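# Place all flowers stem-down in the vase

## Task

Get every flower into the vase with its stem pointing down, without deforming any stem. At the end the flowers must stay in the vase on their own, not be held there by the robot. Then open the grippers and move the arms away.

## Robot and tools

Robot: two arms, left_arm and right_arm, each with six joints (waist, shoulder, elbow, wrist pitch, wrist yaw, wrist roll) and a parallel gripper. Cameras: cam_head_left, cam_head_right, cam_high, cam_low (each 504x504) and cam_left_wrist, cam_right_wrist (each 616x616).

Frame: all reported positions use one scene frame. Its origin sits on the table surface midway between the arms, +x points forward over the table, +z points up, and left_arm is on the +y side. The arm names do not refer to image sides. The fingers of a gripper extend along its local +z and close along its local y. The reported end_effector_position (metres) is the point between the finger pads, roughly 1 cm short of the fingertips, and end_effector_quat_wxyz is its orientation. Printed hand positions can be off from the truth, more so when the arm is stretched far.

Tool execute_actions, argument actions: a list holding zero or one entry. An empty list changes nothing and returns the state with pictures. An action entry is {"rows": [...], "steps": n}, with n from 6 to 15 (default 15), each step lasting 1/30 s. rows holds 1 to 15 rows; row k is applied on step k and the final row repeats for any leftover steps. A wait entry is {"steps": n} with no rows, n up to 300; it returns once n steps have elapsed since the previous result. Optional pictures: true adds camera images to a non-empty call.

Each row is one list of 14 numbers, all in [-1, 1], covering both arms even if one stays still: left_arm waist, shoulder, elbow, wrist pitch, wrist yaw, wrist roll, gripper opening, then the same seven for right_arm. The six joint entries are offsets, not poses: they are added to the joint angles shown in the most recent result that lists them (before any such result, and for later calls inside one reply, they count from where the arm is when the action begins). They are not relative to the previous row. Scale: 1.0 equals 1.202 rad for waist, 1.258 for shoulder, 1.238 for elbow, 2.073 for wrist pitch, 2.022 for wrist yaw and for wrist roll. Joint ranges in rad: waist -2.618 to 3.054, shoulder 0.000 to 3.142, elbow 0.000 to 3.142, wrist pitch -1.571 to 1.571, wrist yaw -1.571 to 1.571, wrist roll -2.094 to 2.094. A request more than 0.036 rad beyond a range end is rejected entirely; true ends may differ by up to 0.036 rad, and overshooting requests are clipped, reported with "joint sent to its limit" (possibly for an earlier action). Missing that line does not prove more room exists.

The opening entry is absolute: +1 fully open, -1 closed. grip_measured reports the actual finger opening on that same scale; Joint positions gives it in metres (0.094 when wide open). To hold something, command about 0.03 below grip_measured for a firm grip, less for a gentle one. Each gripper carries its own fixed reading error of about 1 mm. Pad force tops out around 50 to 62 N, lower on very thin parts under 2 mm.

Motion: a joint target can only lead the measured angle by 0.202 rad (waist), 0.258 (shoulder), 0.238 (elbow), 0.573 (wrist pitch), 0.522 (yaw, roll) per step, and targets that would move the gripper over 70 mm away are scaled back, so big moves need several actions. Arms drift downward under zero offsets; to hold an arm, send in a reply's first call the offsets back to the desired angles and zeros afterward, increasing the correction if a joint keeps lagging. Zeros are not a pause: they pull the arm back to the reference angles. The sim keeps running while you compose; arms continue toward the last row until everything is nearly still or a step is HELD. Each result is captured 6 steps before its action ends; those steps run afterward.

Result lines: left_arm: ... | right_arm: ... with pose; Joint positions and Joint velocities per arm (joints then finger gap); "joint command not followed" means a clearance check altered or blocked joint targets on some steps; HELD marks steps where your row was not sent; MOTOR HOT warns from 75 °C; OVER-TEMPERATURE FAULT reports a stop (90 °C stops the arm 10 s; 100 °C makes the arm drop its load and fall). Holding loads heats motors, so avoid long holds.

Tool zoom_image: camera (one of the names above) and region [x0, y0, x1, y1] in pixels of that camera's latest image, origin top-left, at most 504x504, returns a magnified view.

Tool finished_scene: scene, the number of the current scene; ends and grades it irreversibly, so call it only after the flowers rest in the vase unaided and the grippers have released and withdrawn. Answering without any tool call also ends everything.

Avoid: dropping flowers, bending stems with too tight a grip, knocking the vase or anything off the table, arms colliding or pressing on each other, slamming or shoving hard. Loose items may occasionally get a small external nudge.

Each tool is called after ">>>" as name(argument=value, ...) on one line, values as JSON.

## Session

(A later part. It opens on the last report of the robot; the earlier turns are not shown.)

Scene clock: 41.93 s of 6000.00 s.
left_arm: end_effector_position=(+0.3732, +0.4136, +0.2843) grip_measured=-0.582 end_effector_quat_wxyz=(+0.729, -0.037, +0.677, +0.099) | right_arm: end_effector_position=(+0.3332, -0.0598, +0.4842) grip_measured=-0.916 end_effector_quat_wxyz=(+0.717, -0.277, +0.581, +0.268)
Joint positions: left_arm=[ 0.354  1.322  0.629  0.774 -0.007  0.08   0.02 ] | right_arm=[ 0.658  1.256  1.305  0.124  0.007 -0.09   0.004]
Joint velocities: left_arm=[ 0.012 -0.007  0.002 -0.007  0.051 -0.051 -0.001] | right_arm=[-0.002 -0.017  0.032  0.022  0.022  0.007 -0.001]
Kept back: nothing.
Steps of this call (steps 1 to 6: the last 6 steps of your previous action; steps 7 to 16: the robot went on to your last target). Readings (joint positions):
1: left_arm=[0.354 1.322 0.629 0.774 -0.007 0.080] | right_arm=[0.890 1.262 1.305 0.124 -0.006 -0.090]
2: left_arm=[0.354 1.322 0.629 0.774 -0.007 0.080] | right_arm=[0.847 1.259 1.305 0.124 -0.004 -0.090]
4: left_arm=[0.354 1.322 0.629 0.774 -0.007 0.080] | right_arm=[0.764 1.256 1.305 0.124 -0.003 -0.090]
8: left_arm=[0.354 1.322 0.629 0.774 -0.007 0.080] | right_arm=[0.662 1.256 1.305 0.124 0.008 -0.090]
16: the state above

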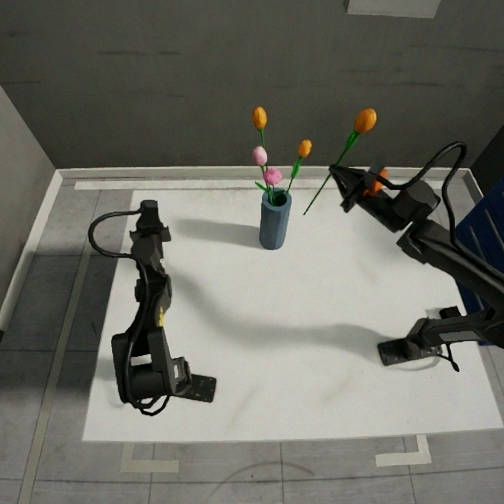

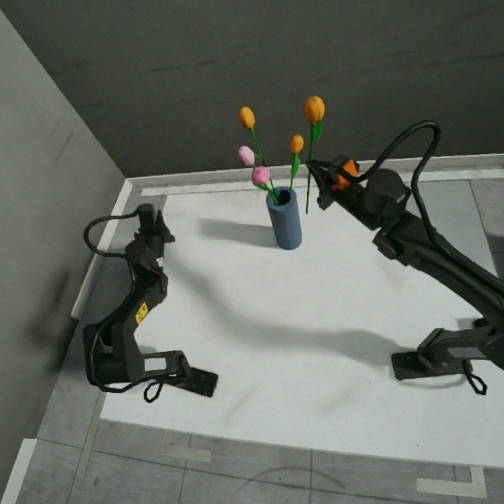

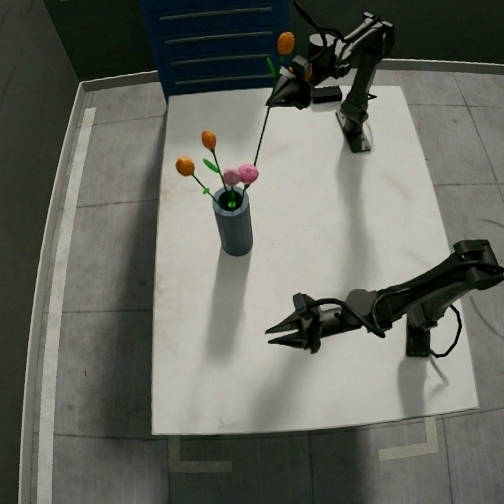

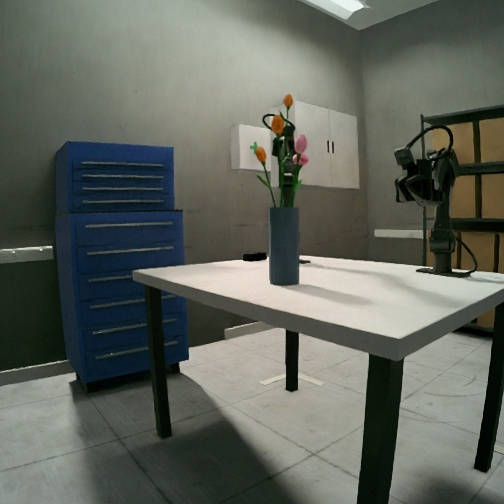

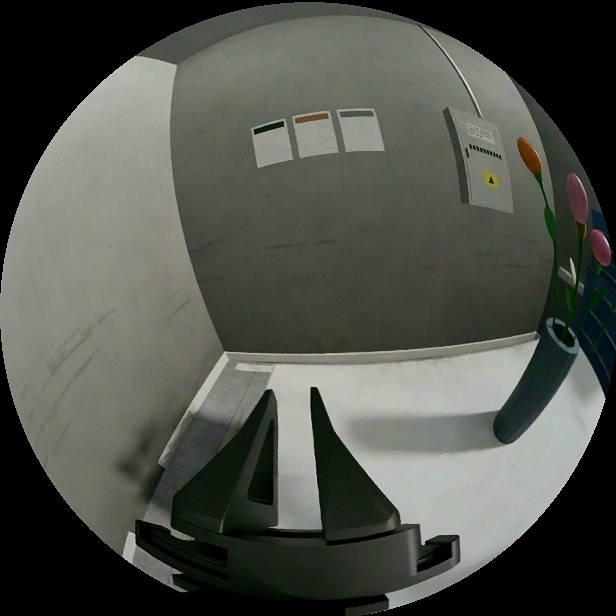

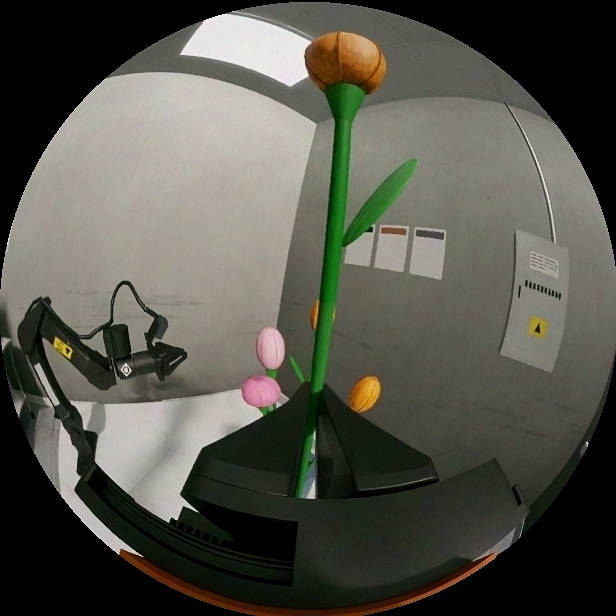

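>>> execute_actions(actions=[{"rows":[[0,0,0,0,0,0,-0.58,0,0,0.02,0.005,0,0,-0.938],[0,0,0,0,0,0,-0.58,0,0.01,0.045,0.01,0,0,-0.938],[0,0,0,0,0,0,-0.58,0,0.025,0.07,0.015,0,0,-0.938],[0,0,0,0,0,0,-0.58,0,0.045,0.095,0.02,0,0,-0.938],[0,0,0,0,0,0,-0.58,0,0.07,0.12,0.025,0,0,-0.938],[0,0,0,0,0,0,-0.58,0,0.095,0.145,0.027,0,0,-0.938],[0,0,0,0,0,0,-0.58,0,0.12,0.17,0.027,0,0,-0.938],[0,0,0,0,0,0,-0.58,0,0.145,0.195,0.027,0,0,-0.938],[0,0,0,0,0,0,-0.58,0,0.17,0.22,0.027,0,0,-0.938],[0,0,0,0,0,0,-0.58,0,0.195,0.245,0.027,0,0,-0.938],[0,0,0,0,0,0,-0.58,0,0.22,0.27,0.027,0,0,-0.938],[0,0,0,0,0,0,-0.58,0,0.245,0.29,0.027,0,0,-0.938],[0,0,0,0,0,0,-0.58,0,0.265,0.31,0.027,0,0,-0.938],[0,0,0,0,0,0,-0.58,0,0.28,0.325,0.027,0,0,-0.938],[0,0,0,0,0,0,-0.58,0,0.29,0.335,0.027,0,0,-0.938]],"steps":15}])

>>> execute_actions(actions=[{"steps":18}], pictures=true)

>>> zoom_image(camera="cam_high", region=[170,110,300,240])

>>> zoom_image(camera="cam_low", region=[230,90,370,230])

>>> zoom_image(camera="cam_head_left", region=[220,90,340,230])

Scene clock: 42.83 s of 6000.00 s.
left_arm: end_effector_position=(+0.3732, +0.4136, +0.2843) grip_measured=-0.582 end_effector_quat_wxyz=(+0.729, -0.037, +0.677, +0.099) | right_arm: end_effector_position=(+0.3512, -0.0409, +0.5321) grip_measured=-0.916 end_effector_quat_wxyz=(+0.746, -0.261, +0.546, +0.279)
Joint positions: left_arm=[ 0.354  1.322  0.629  0.774 -0.007  0.08   0.02 ] | right_arm=[ 0.658  1.399  1.51   0.159  0.007 -0.09   0.004]
Joint velocities: left_arm=[-0.007  0.007 -0.007 -0.037  0.037 -0.037  0.   ] | right_arm=[-0.007  0.838  0.955  0.168  0.007 -0.022 -0.001]
Steps of this call (steps 1 to 15: the robot went on to your last target; steps 16 to 18: nothing new was sent; steps 19 to 27: the first 9 steps of this action). Readings (joint positions):
19: left_arm=[0.354 1.322 0.629 0.774 -0.007 0.080] | right_arm=[0.658 1.256 1.305 0.124 0.007 -0.090]
20: left_arm=[0.354 1.322 0.629 0.774 -0.007 0.080] | right_arm=[0.658 1.257 1.308 0.123 0.007 -0.090]
22: left_arm=[0.354 1.322 0.629 0.774 -0.007 0.080] | right_arm=[0.658 1.276 1.343 0.123 0.007 -0.090]
26: left_arm=[0.354 1.322 0.629 0.774 -0.007 0.080] | right_arm=[0.658 1.370 1.476 0.152 0.007 -0.090]
27: the state above

Scene clock: 43.43 s of 6000.00 s.
left_arm: end_effector_position=(+0.3732, +0.4136, +0.2843) grip_measured=-0.582 end_effector_quat_wxyz=(+0.729, -0.037, +0.677, +0.099) | right_arm: end_effector_position=(+0.4014, +0.0118, +0.5063) grip_measured=-0.916 end_effector_quat_wxyz=(+0.729, -0.271, +0.566, +0.272)
Joint positions: left_arm=[ 0.354  1.322  0.629  0.774 -0.007  0.08   0.02 ] | right_arm=[ 0.658  1.643  1.692  0.165  0.007 -0.09   0.004]
Joint velocities: left_arm=[ 0.002 -0.012 -0.002  0.022 -0.051 -0.022  0.001] | right_arm=[-0.007  0.012 -0.012  0.022  0.051 -0.007 -0.   ]
Kept back: nothing.
Steps of this call (steps 1 to 6: the last 6 steps of your previous action; steps 7 to 18: the robot went on to your last target). Readings (joint positions):
1: left_arm=[0.354 1.322 0.629 0.774 -0.007 0.080] | right_arm=[0.658 1.429 1.543 0.165 0.007 -0.090]
2: left_arm=[0.354 1.322 0.629 0.774 -0.007 0.080] | right_arm=[0.658 1.460 1.574 0.169 0.007 -0.090]
4: left_arm=[0.354 1.322 0.629 0.774 -0.007 0.080] | right_arm=[0.658 1.524 1.631 0.175 0.007 -0.090]
8: left_arm=[0.354 1.322 0.629 0.774 -0.007 0.080] | right_arm=[0.658 1.619 1.685 0.176 0.007 -0.090]
18: the state above

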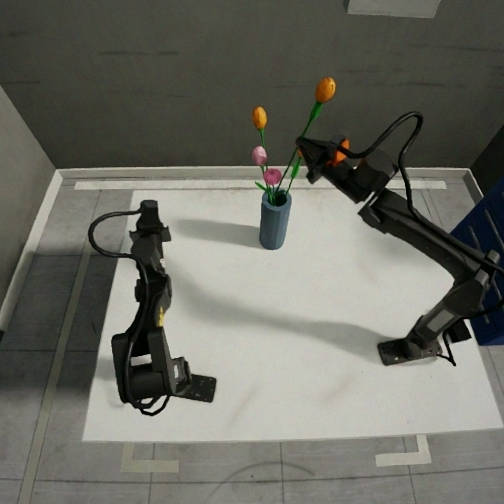

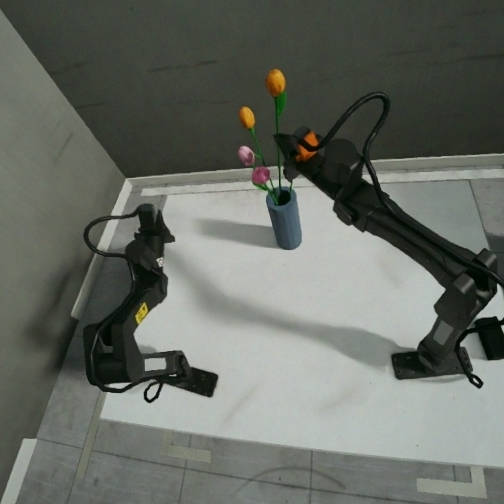

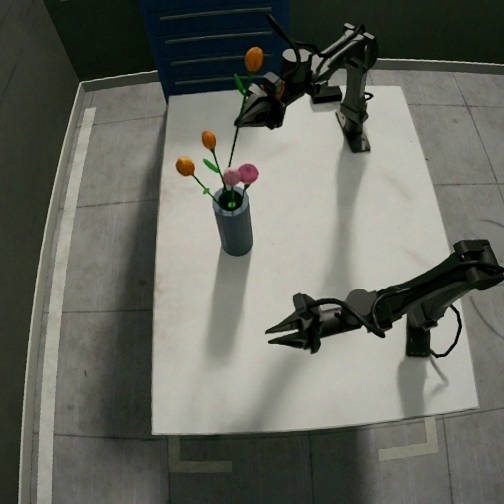

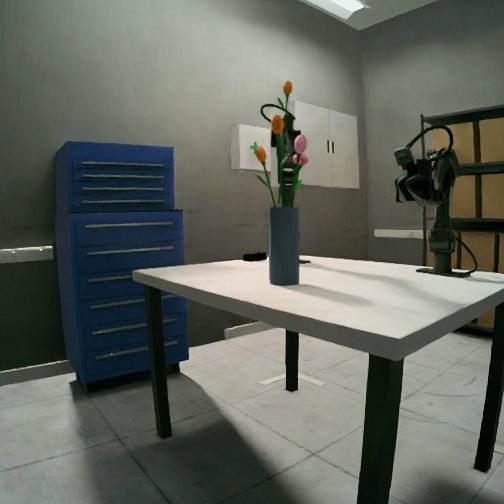

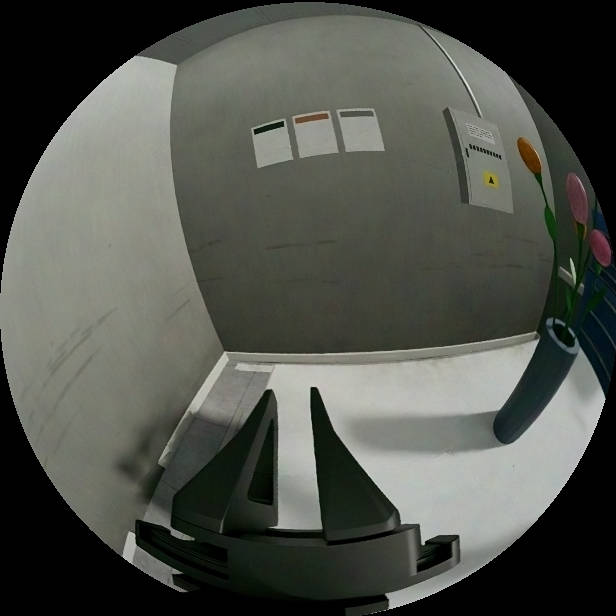

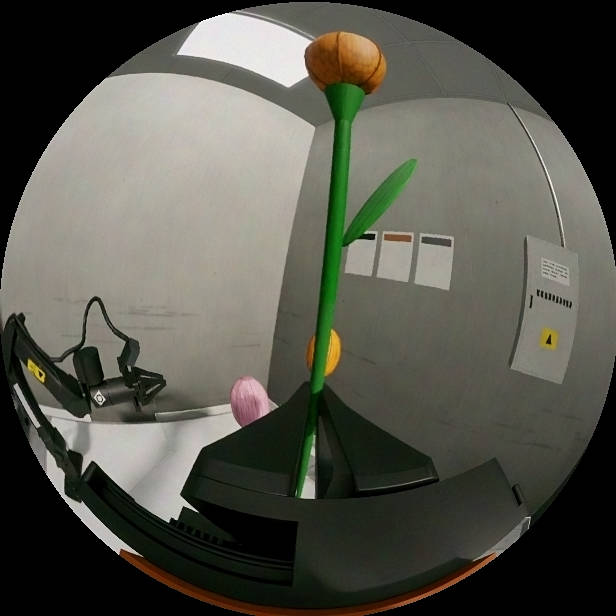

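Region (170, 110, 300, 240) of cam_high's 504x504 image, scaled by 3.877, with more detail than that image has.

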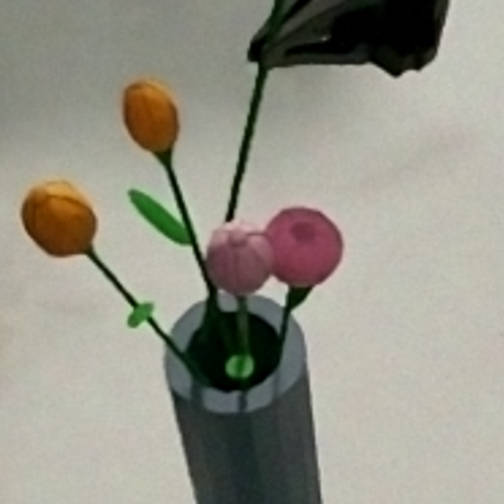

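Region (230, 90, 370, 230) of cam_low's 504x504 image, scaled by 3.600, with more detail than that image has.

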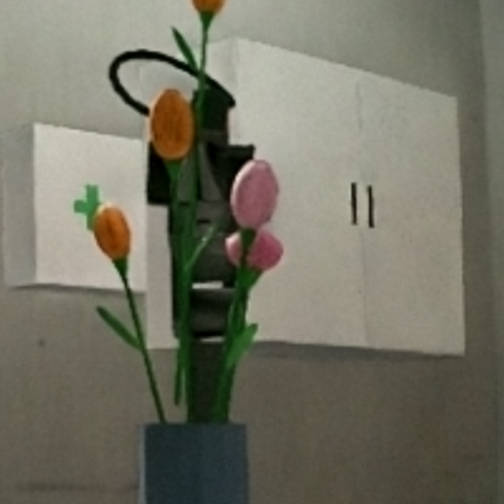

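Region (220, 90, 340, 230) of cam_head_left's 504x504 image, scaled by 3.600, with more detail than that image has; it fills the left 432 columns of this view, and the rest is white.

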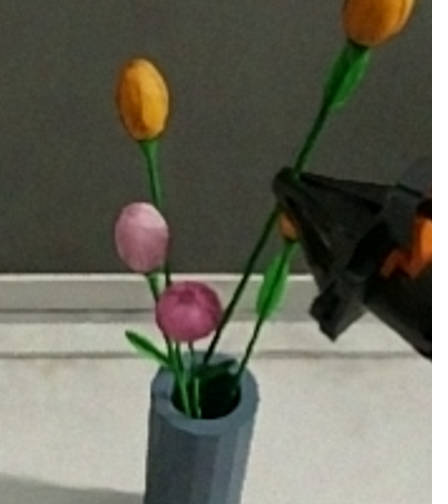

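>>> execute_actions(actions=[{"rows":[[0,0,0,0,0,0,-0.58,0,-0.01,0.01,0.004,0,0.008,-0.938],[0,0,0,0,0,0,-0.58,0,-0.01,0.01,0.004,0,0.016,-0.938],[0,0,0,0,0,0,-0.58,0,-0.01,0.01,0.004,0,0.024,-0.938],[0,0,0,0,0,0,-0.58,0,-0.01,0.01,0.004,0,0.031,-0.938],[0,0,0,0,0,0,-0.58,0,-0.01,0.01,0.004,0,0.036,-0.938]],"steps":10}])

>>> execute_actions(actions=[{"steps":15}], pictures=true)

>>> zoom_image(camera="cam_high", region=[170,110,300,240])

>>> zoom_image(camera="cam_low", region=[230,90,370,230])

>>> zoom_image(camera="cam_head_right", region=[220,90,340,230])

Scene clock: 43.97 s of 6000.00 s.
left_arm: end_effector_position=(+0.3732, +0.4136, +0.2843) grip_measured=-0.582 end_effector_quat_wxyz=(+0.729, -0.037, +0.677, +0.099) | right_arm: end_effector_position=(+0.4014, +0.0118, +0.5063) grip_measured=-0.916 end_effector_quat_wxyz=(+0.726, -0.265, +0.569, +0.279)
Joint positions: left_arm=[ 0.354  1.322  0.629  0.774 -0.007  0.08   0.02 ] | right_arm=[ 0.658  1.643  1.692  0.165  0.007 -0.07   0.004]
Joint velocities: left_arm=[-0.007  0.002 -0.007  0.051 -0.066 -0.022 -0.001] | right_arm=[-0.012  0.002 -0.012  0.037 -0.051  0.3   -0.001]
Steps of this call (steps 1 to 12: the robot went on to your last target; steps 13 to 16: the first 4 steps of this action). Readings (joint positions):
13: left_arm=[0.354 1.322 0.629 0.774 -0.007 0.080] | right_arm=[0.658 1.643 1.692 0.165 0.007 -0.088]
14: left_arm=[0.354 1.322 0.629 0.774 -0.007 0.080] | right_arm=[0.658 1.643 1.692 0.165 0.007 -0.085]
16: the state above

Scene clock: 44.47 s of 6000.00 s.
left_arm: end_effector_position=(+0.3732, +0.4136, +0.2843) grip_measured=-0.582 end_effector_quat_wxyz=(+0.729, -0.037, +0.677, +0.099) | right_arm: end_effector_position=(+0.4014, +0.0118, +0.5063) grip_measured=-0.916 end_effector_quat_wxyz=(+0.720, -0.253, +0.575, +0.295)
Joint positions: left_arm=[ 0.354  1.322  0.629  0.774 -0.007  0.08   0.02 ] | right_arm=[ 0.658  1.643  1.692  0.165  0.007 -0.027  0.004]
Joint velocities: left_arm=[-0.007  0.012  0.012 -0.095 -0.051 -0.007 -0.001] | right_arm=[ 0.007  0.002 -0.002  0.037 -0.081  0.022  0.   ]
Kept back: nothing.
Steps of this call (steps 1 to 6: the last 6 steps of your previous action; steps 7 to 15: the robot went on to your last target). Readings (joint positions):
1: left_arm=[0.354 1.322 0.629 0.774 -0.007 0.080] | right_arm=[0.658 1.643 1.692 0.165 0.007 -0.062]
2: left_arm=[0.354 1.322 0.629 0.774 -0.007 0.080] | right_arm=[0.658 1.643 1.692 0.165 0.007 -0.054]
4: left_arm=[0.354 1.322 0.629 0.774 -0.007 0.080] | right_arm=[0.658 1.643 1.692 0.165 0.007 -0.044]
8: left_arm=[0.354 1.322 0.629 0.774 -0.007 0.080] | right_arm=[0.658 1.643 1.692 0.165 0.007 -0.033]
15: the state above

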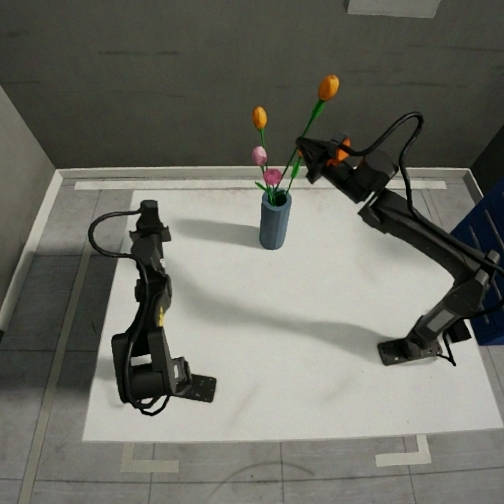

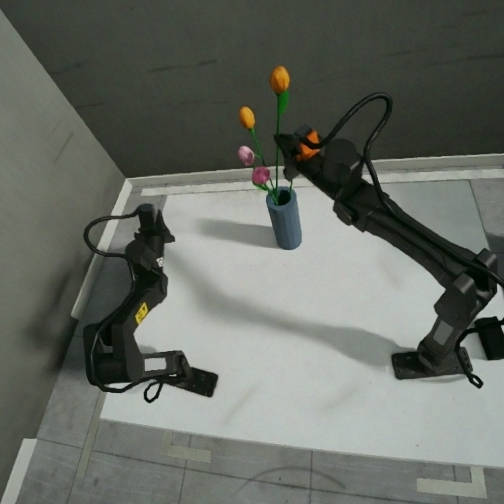

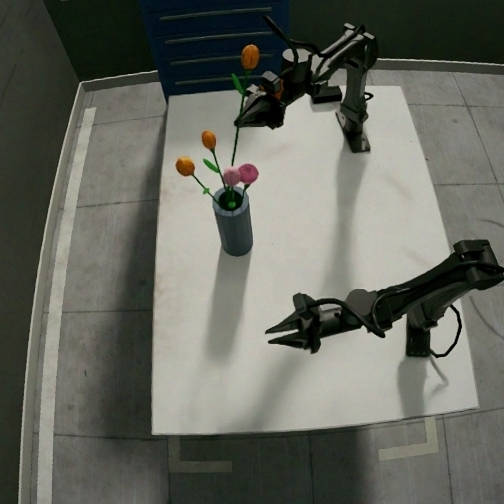

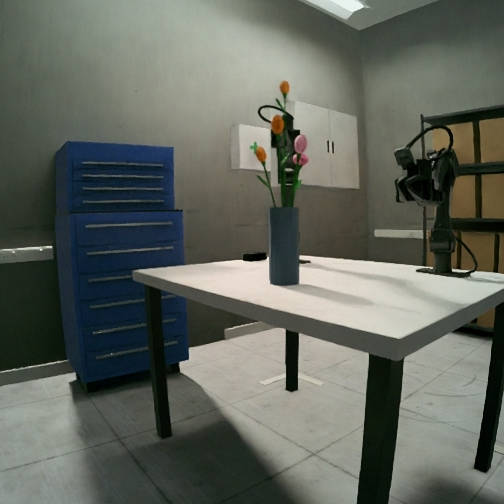

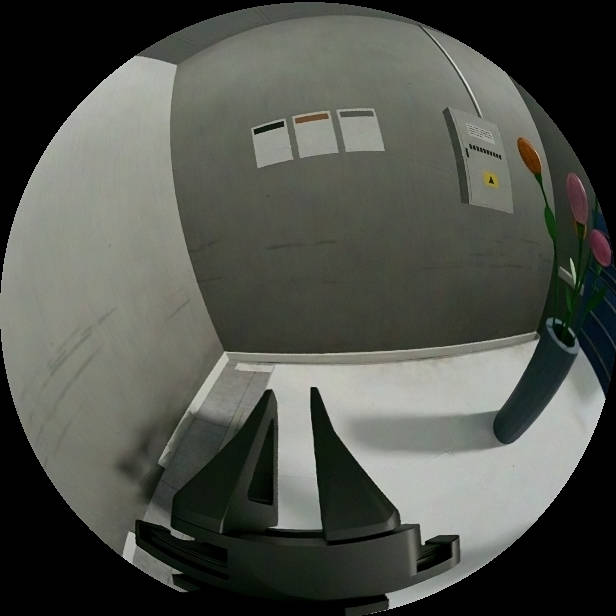

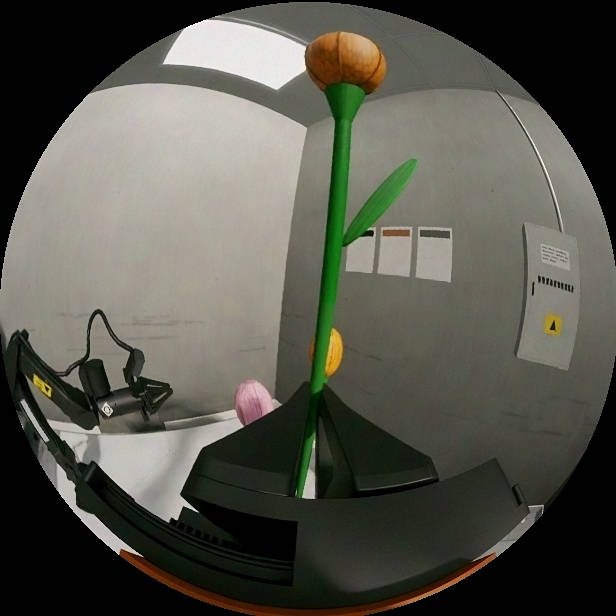

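Region (170, 110, 300, 240) of cam_high's 504x504 image, scaled by 3.877, with more detail than that image has.

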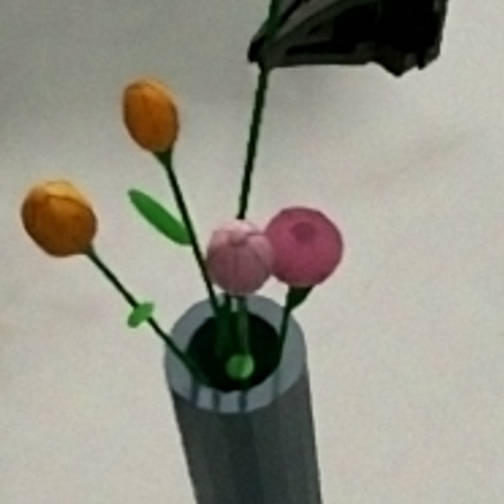

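Region (230, 90, 370, 230) of cam_low's 504x504 image, scaled by 3.600, with more detail than that image has.

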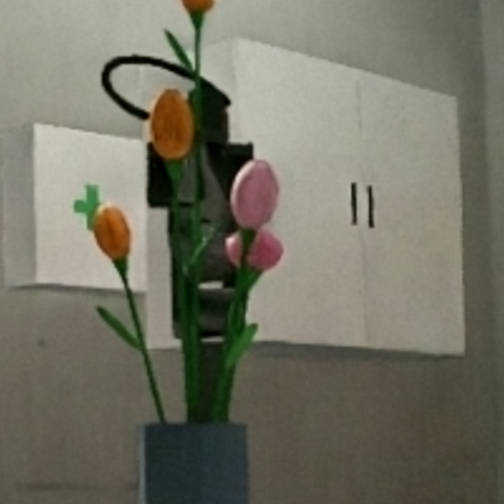

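Region (220, 90, 340, 230) of cam_head_right's 504x504 image, scaled by 3.600, with more detail than that image has; it fills the left 432 columns of this view, and the rest is white.

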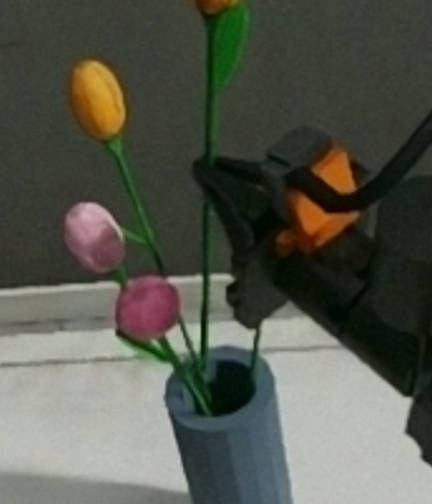

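>>> execute_actions(actions=[{"rows":[[0,0,0,0,0,0,-0.58,0,-0.02,-0.01,0.008,0,0,-0.938],[0,0,0,0,0,0,-0.58,0,-0.028,-0.025,0.014,0,0,-0.938],[0,0,0,0,0,0,-0.58,0,-0.034,-0.04,0.02,0,0,-0.938],[0,0,0,0,0,0,-0.58,0,-0.04,-0.055,0.026,0,0,-0.938],[0,0,0,0,0,0,-0.58,0,-0.04,-0.07,0.032,0,0,-0.938],[0,0,0,0,0,0,-0.58,0,-0.04,-0.085,0.038,0,0,-0.938],[0,0,0,0,0,0,-0.58,0,-0.04,-0.1,0.044,0,0,-0.938],[0,0,0,0,0,0,-0.58,0,-0.04,-0.115,0.05,0,0,-0.938],[0,0,0,0,0,0,-0.58,0,-0.04,-0.13,0.055,0,0,-0.938],[0,0,0,0,0,0,-0.58,0,-0.04,-0.142,0.06,0,0,-0.938]],"steps":13}])

>>> execute_actions(actions=[{"steps":15}], pictures=true)

>>> zoom_image(camera="cam_high", region=[170,110,300,240])

>>> zoom_image(camera="cam_head_right", region=[220,90,340,230])

Scene clock: 45.33 s of 6000.00 s.
left_arm: end_effector_position=(+0.3732, +0.4136, +0.2843) grip_measured=-0.582 end_effector_quat_wxyz=(+0.729, -0.037, +0.677, +0.099) | right_arm: end_effector_position=(+0.4000, +0.0104, +0.4875) grip_measured=-0.916 end_effector_quat_wxyz=(+0.715, -0.255, +0.581, +0.293)
Joint positions: left_arm=[ 0.354  1.322  0.629  0.774 -0.007  0.08   0.02 ] | right_arm=[ 0.658  1.617  1.605  0.207  0.007 -0.026  0.004]
Joint velocities: left_arm=[-0.002  0.012  0.007 -0.037 -0.037  0.007 -0.002] | right_arm=[-0.012 -0.085 -0.505  0.3   -0.037 -0.007 -0.   ]
Steps of this call (steps 1 to 15: the robot went on to your last target; steps 16 to 19: nothing new was sent; steps 20 to 26: the first 7 steps of this action). Readings (joint positions):
20: left_arm=[0.354 1.322 0.629 0.774 -0.007 0.080] | right_arm=[0.658 1.643 1.691 0.166 0.007 -0.026]
21: left_arm=[0.354 1.322 0.629 0.774 -0.007 0.080] | right_arm=[0.658 1.642 1.685 0.170 0.007 -0.026]
23: left_arm=[0.354 1.322 0.629 0.774 -0.007 0.080] | right_arm=[0.658 1.632 1.659 0.182 0.007 -0.026]
26: the state above

Scene clock: 45.83 s of 6000.00 s.
left_arm: end_effector_position=(+0.3732, +0.4136, +0.2843) grip_measured=-0.582 end_effector_quat_wxyz=(+0.729, -0.037, +0.677, +0.099) | right_arm: end_effector_position=(+0.4036, +0.0142, +0.4555) grip_measured=-0.916 end_effector_quat_wxyz=(+0.704, -0.261, +0.594, +0.289)
Joint positions: left_arm=[ 0.354  1.322  0.629  0.774 -0.007  0.08   0.02 ] | right_arm=[ 0.658  1.615  1.509  0.265  0.007 -0.026  0.004]
Joint velocities: left_arm=[-0.002 -0.007 -0.017 -0.081 -0.022 -0.022 -0.002] | right_arm=[-0.007 -0.017  0.007  0.022 -0.007  0.022 -0.001]
Kept back: nothing.
Steps of this call (steps 1 to 6: the last 6 steps of your previous action; steps 7 to 15: the robot went on to your last target). Readings (joint positions):
1: left_arm=[0.354 1.322 0.629 0.774 -0.007 0.080] | right_arm=[0.658 1.616 1.587 0.218 0.007 -0.026]
2: left_arm=[0.354 1.322 0.629 0.774 -0.007 0.080] | right_arm=[0.658 1.615 1.569 0.228 0.007 -0.026]
4: left_arm=[0.354 1.322 0.629 0.774 -0.007 0.080] | right_arm=[0.658 1.615 1.535 0.243 0.007 -0.026]
8: left_arm=[0.354 1.322 0.629 0.774 -0.007 0.080] | right_arm=[0.658 1.615 1.509 0.244 0.007 -0.026]
15: the state above

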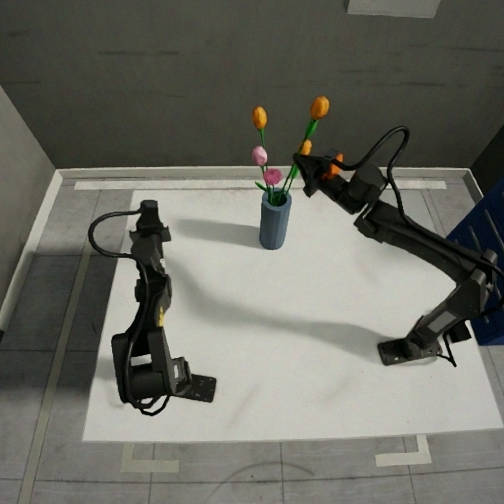

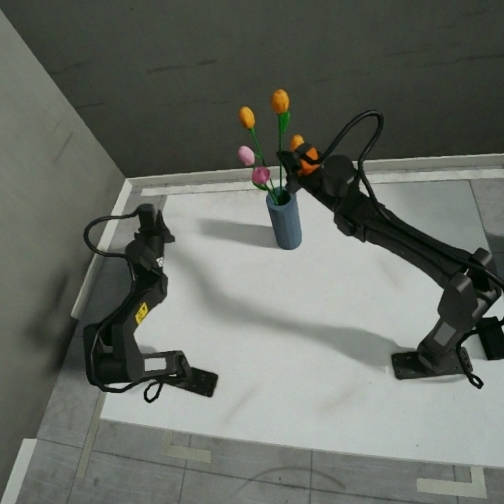

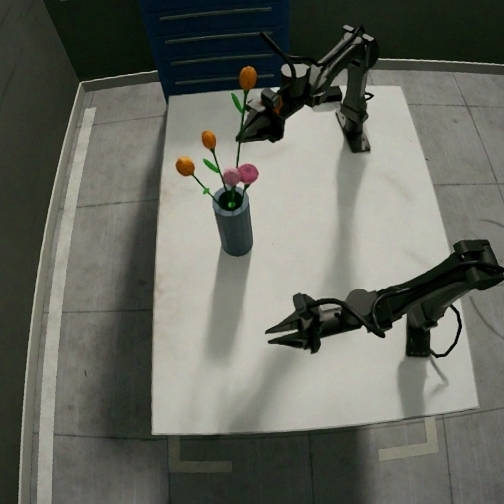

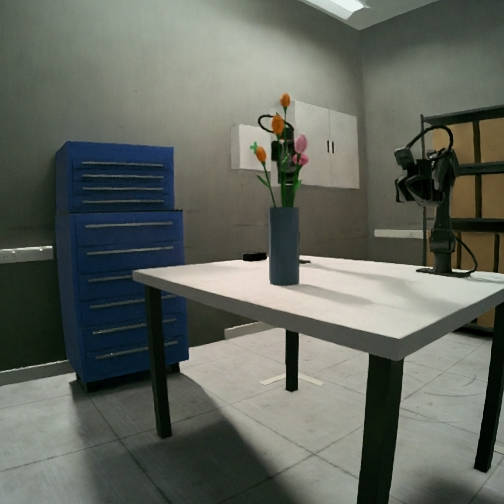

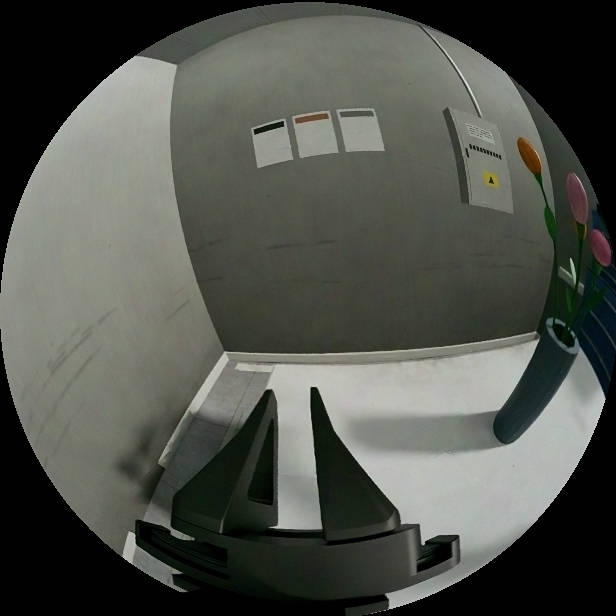

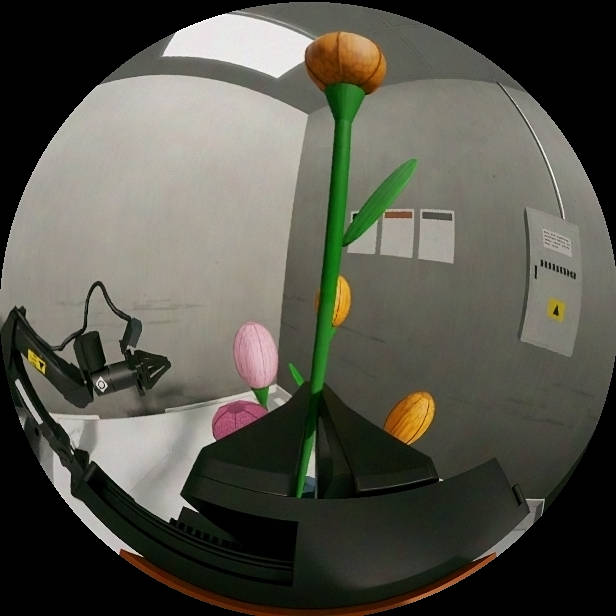

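Region (170, 110, 300, 240) of cam_high's 504x504 image, scaled by 3.877, with more detail than that image has.

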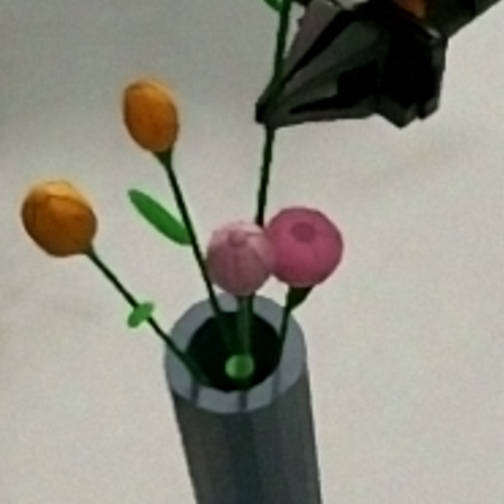

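Region (220, 90, 340, 230) of cam_head_right's 504x504 image, scaled by 3.600, with more detail than that image has; it fills the left 432 columns of this view, and the rest is white.

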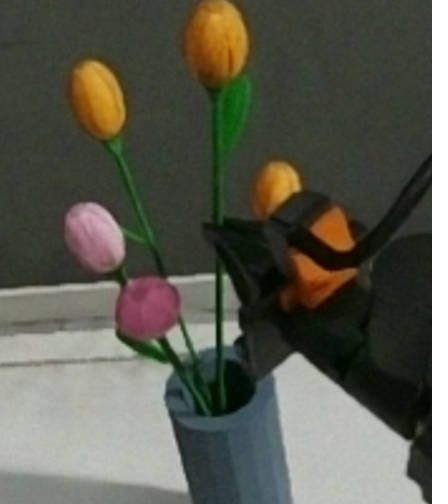

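>>> execute_actions(actions=[{"rows":[[0,0,0,0,0,0,-0.58,0,-0.01,-0.012,0.015,0,0,-0.938],[0,0,0,0,0,0,-0.58,0,-0.005,-0.025,0.023,0,0,-0.938],[0,0,0,0,0,0,-0.58,0,0,-0.038,0.031,0,0,-0.938],[0,0,0,0,0,0,-0.58,0,0.005,-0.051,0.039,0,0,-0.938],[0,0,0,0,0,0,-0.58,0,0.01,-0.064,0.047,0,0,-0.938],[0,0,0,0,0,0,-0.58,0,0.015,-0.077,0.055,0,0,-0.938],[0,0,0,0,0,0,-0.58,0,0.021,-0.09,0.063,0,0,-0.938],[0,0,0,0,0,0,-0.58,0,0.027,-0.103,0.071,0,0,-0.938],[0,0,0,0,0,0,-0.58,0,0.033,-0.116,0.079,0,0,-0.938],[0,0,0,0,0,0,-0.58,0,0.039,-0.128,0.087,0,0,-0.938],[0,0,0,0,0,0,-0.58,0,0.045,-0.139,0.095,0,0,-0.938]],"steps":13}])

>>> execute_actions(actions=[{"steps":14}], pictures=true)

>>> zoom_image(camera="cam_high", region=[170,110,300,240])

Scene clock: 46.50 s of 6000.00 s.
left_arm: end_effector_position=(+0.3732, +0.4136, +0.2843) grip_measured=-0.582 end_effector_quat_wxyz=(+0.729, -0.037, +0.677, +0.099) | right_arm: end_effector_position=(+0.4057, +0.0164, +0.4334) grip_measured=-0.916 end_effector_quat_wxyz=(+0.702, -0.262, +0.597, +0.288)
Joint positions: left_arm=[ 0.354  1.322  0.629  0.774 -0.007  0.08   0.02 ] | right_arm=[ 0.658  1.618  1.433  0.336  0.007 -0.026  0.004]
Joint velocities: left_arm=[ 0.002  0.002 -0.007 -0.037  0.037  0.022 -0.001] | right_arm=[-0.002  0.11  -0.471  0.432 -0.007  0.022 -0.   ]
Steps of this call (steps 1 to 13: the robot went on to your last target; steps 14 to 20: the first 7 steps of this action). Readings (joint positions):
14: left_arm=[0.354 1.322 0.629 0.774 -0.007 0.080] | right_arm=[0.658 1.615 1.508 0.271 0.007 -0.026]
15: left_arm=[0.354 1.322 0.629 0.774 -0.007 0.080] | right_arm=[0.658 1.615 1.502 0.278 0.007 -0.026]
17: left_arm=[0.354 1.322 0.629 0.774 -0.007 0.080] | right_arm=[0.658 1.615 1.482 0.300 0.007 -0.026]
20: the state above

Scene clock: 46.97 s of 6000.00 s.
left_arm: end_effector_position=(+0.3732, +0.4136, +0.2843) grip_measured=-0.582 end_effector_quat_wxyz=(+0.729, -0.037, +0.677, +0.099) | right_arm: end_effector_position=(+0.4190, +0.0304, +0.3679) grip_measured=-0.916 end_effector_quat_wxyz=(+0.677, -0.275, +0.624, +0.277)
Joint positions: left_arm=[ 0.354  1.322  0.629  0.774 -0.007  0.08   0.02 ] | right_arm=[ 0.658  1.689  1.329  0.431  0.007 -0.026  0.004]
Joint velocities: left_arm=[ 0.012 -0.002  0.002 -0.081 -0.066 -0.037 -0.   ] | right_arm=[ 0.002 -0.007 -0.022  0.081  0.095 -0.022  0.001]
Kept back: nothing.
Steps of this call (steps 1 to 6: the last 6 steps of your previous action; steps 7 to 14: the robot went on to your last target). Readings (joint positions):
1: left_arm=[0.354 1.322 0.629 0.774 -0.007 0.080] | right_arm=[0.658 1.623 1.416 0.349 0.007 -0.026]
2: left_arm=[0.354 1.322 0.629 0.774 -0.007 0.080] | right_arm=[0.658 1.630 1.400 0.364 0.007 -0.026]
4: left_arm=[0.354 1.322 0.629 0.774 -0.007 0.080] | right_arm=[0.658 1.647 1.368 0.392 0.007 -0.026]
8: left_arm=[0.354 1.322 0.629 0.774 -0.007 0.080] | right_arm=[0.658 1.683 1.333 0.410 0.007 -0.026]
14: the state above

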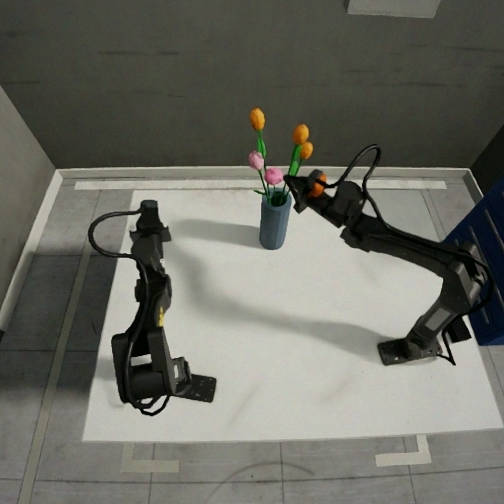

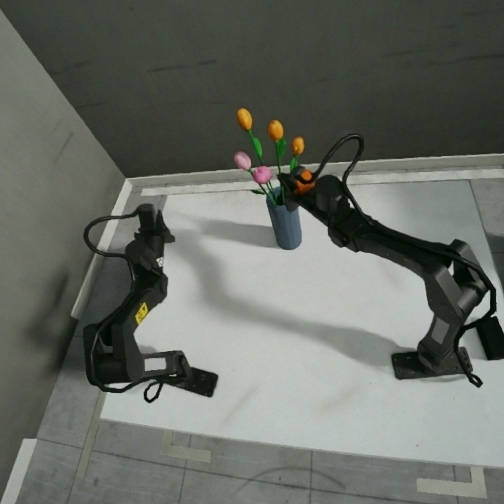

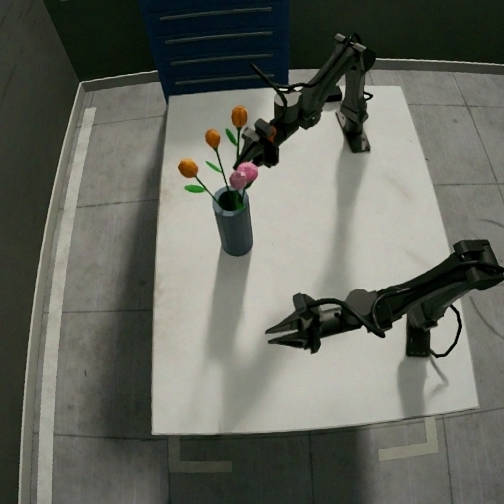

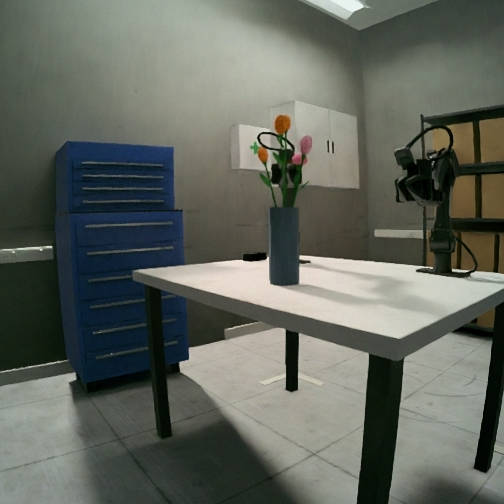

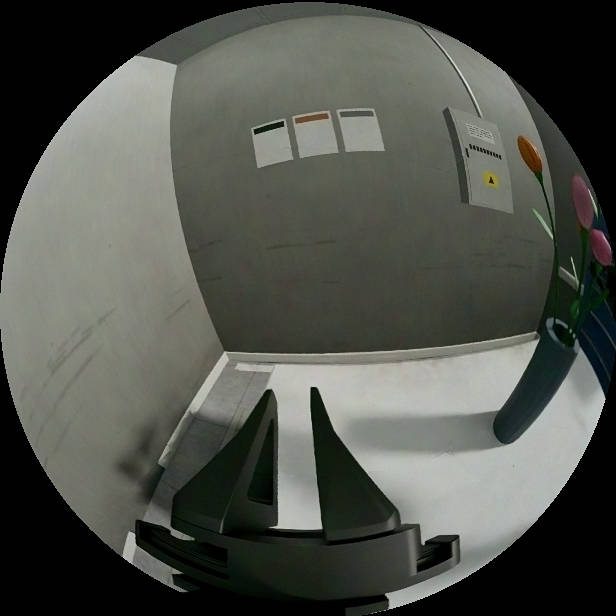

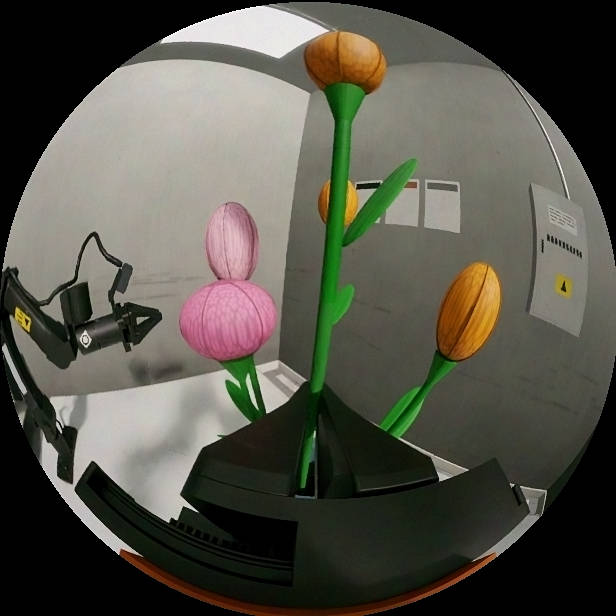

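Region (170, 110, 300, 240) of cam_high's 504x504 image, scaled by 3.877, with more detail than that image has.

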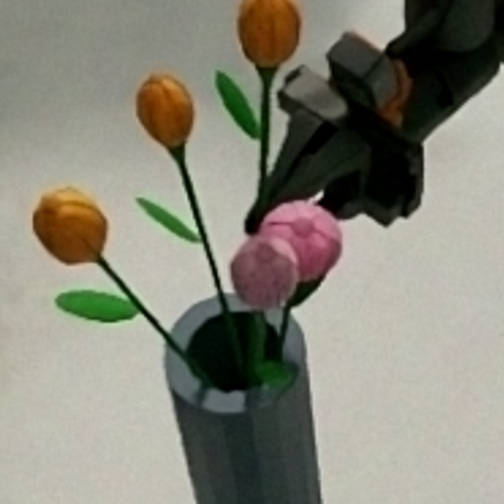

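>>> execute_actions(actions=[{"rows":[[0,0,0,0,0,0,-0.58,0,-0.006,-0.008,0.015,0,0,-0.938],[0,0,0,0,0,0,-0.58,0,0.002,-0.016,0.022,0,0,-0.938],[0,0,0,0,0,0,-0.58,0,0.01,-0.024,0.03,0,0,-0.938],[0,0,0,0,0,0,-0.58,0,0.018,-0.032,0.037,0,0,-0.938],[0,0,0,0,0,0,-0.58,0,0.026,-0.04,0.045,0,0,-0.938],[0,0,0,0,0,0,-0.58,0,0.034,-0.048,0.052,0,0,-0.938],[0,0,0,0,0,0,-0.58,0,0.042,-0.056,0.06,0,0,-0.938],[0,0,0,0,0,0,-0.58,0,0.05,-0.064,0.067,0,0,-0.938],[0,0,0,0,0,0,-0.58,0,0.058,-0.072,0.075,0,0,-0.938],[0,0,0,0,0,0,-0.58,0,0.065,-0.08,0.082,0,0,-0.938]],"steps":13}])

>>> execute_actions(actions=[{"steps":14}], pictures=true)

Scene clock: 47.53 s of 6000.00 s.
left_arm: end_effector_position=(+0.3732, +0.4136, +0.2843) grip_measured=-0.582 end_effector_quat_wxyz=(+0.729, -0.037, +0.677, +0.099) | right_arm: end_effector_position=(+0.4206, +0.0321, +0.3556) grip_measured=-0.916 end_effector_quat_wxyz=(+0.681, -0.273, +0.620, +0.279)
Joint positions: left_arm=[ 0.354  1.322  0.629  0.774 -0.007  0.08   0.02 ] | right_arm=[ 0.658  1.707  1.288  0.501  0.007 -0.026  0.004]
Joint velocities: left_arm=[ 0.012 -0.002  0.002 -0.037 -0.022  0.066 -0.   ] | right_arm=[ 0.017  0.256 -0.256  0.359 -0.022 -0.022 -0.001]
Steps of this call (steps 1 to 10: the robot went on to your last target; steps 11 to 17: the first 7 steps of this action). Readings (joint positions):
11: left_arm=[0.354 1.322 0.629 0.774 -0.007 0.080] | right_arm=[0.658 1.689 1.329 0.441 0.007 -0.026]
12: left_arm=[0.354 1.322 0.629 0.774 -0.007 0.080] | right_arm=[0.658 1.689 1.326 0.445 0.007 -0.026]
14: left_arm=[0.354 1.322 0.629 0.774 -0.007 0.080] | right_arm=[0.658 1.690 1.313 0.463 0.007 -0.026]
17: the state above

Scene clock: 48.00 s of 6000.00 s.
left_arm: end_effector_position=(+0.3732, +0.4136, +0.2843) grip_measured=-0.582 end_effector_quat_wxyz=(+0.729, -0.037, +0.677, +0.099) | right_arm: end_effector_position=(+0.4293, +0.0410, +0.2995) grip_measured=-0.916 end_effector_quat_wxyz=(+0.658, -0.283, +0.643, +0.269)
Joint positions: left_arm=[ 0.354  1.322  0.629  0.774 -0.007  0.08   0.02 ] | right_arm=[ 0.658  1.787  1.224  0.575  0.008 -0.026  0.004]
Joint velocities: left_arm=[ 0.012 -0.002 -0.012 -0.022 -0.022 -0.066 -0.001] | right_arm=[-0.002 -0.002  0.012  0.037 -0.066 -0.037 -0.001]
Kept back: nothing.
Steps of this call (steps 1 to 6: the last 6 steps of your previous action; steps 7 to 14: the robot went on to your last target). Readings (joint positions):
1: left_arm=[0.354 1.322 0.629 0.774 -0.007 0.080] | right_arm=[0.658 1.717 1.278 0.515 0.007 -0.026]
2: left_arm=[0.354 1.322 0.629 0.774 -0.007 0.080] | right_arm=[0.658 1.729 1.268 0.528 0.007 -0.026]
4: left_arm=[0.354 1.322 0.629 0.774 -0.007 0.080] | right_arm=[0.658 1.753 1.247 0.550 0.007 -0.026]
8: left_arm=[0.354 1.322 0.629 0.774 -0.007 0.080] | right_arm=[0.658 1.785 1.225 0.557 0.007 -0.026]
14: the state above

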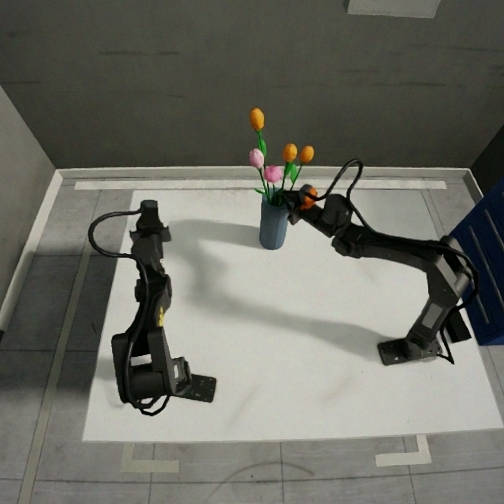

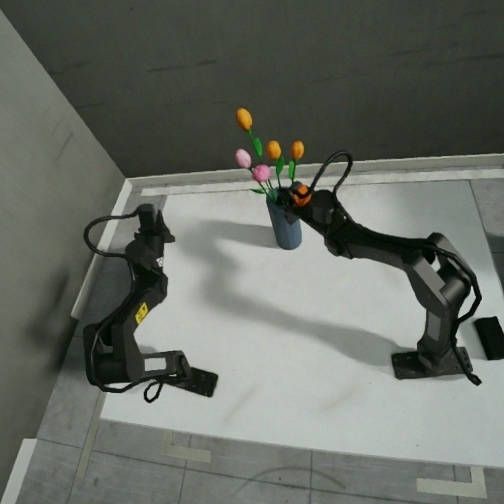

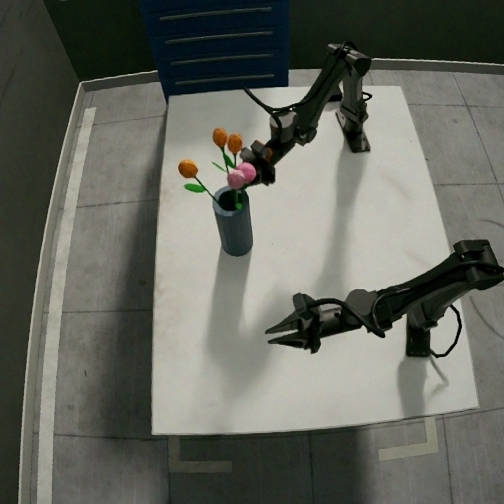

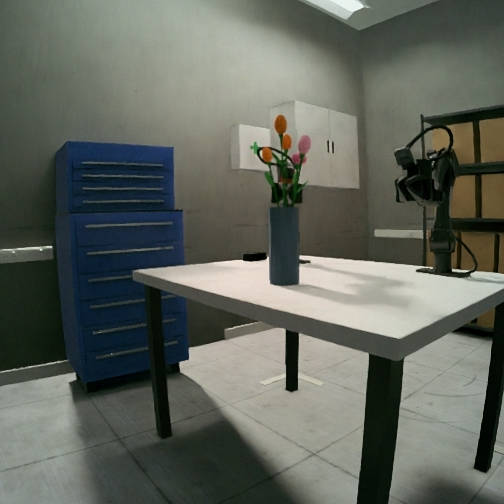

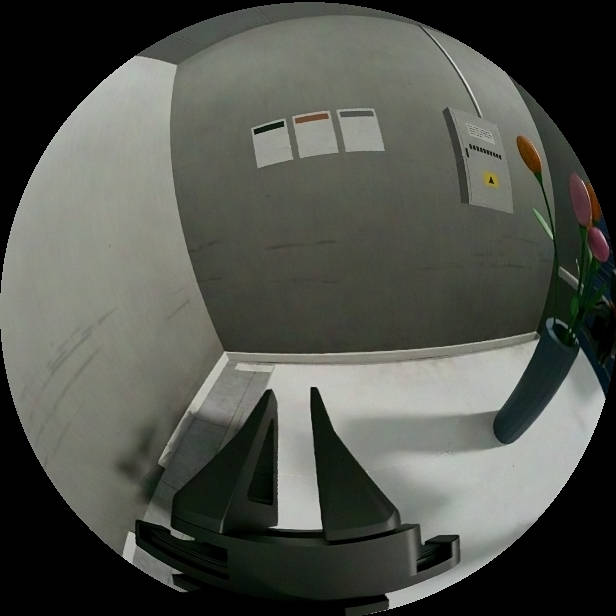

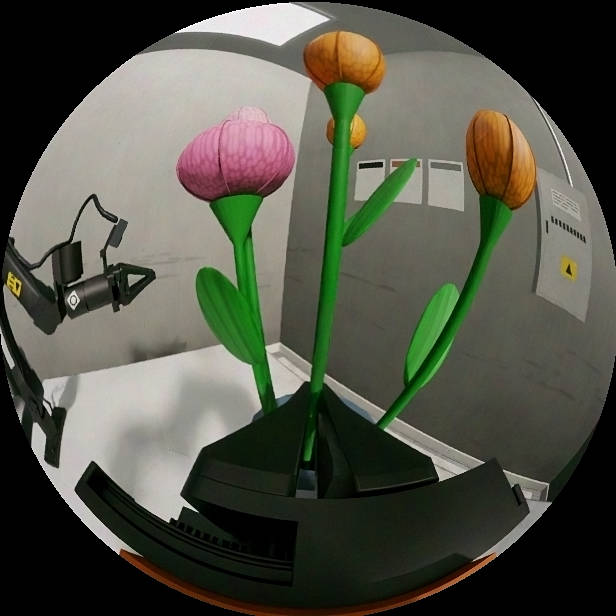

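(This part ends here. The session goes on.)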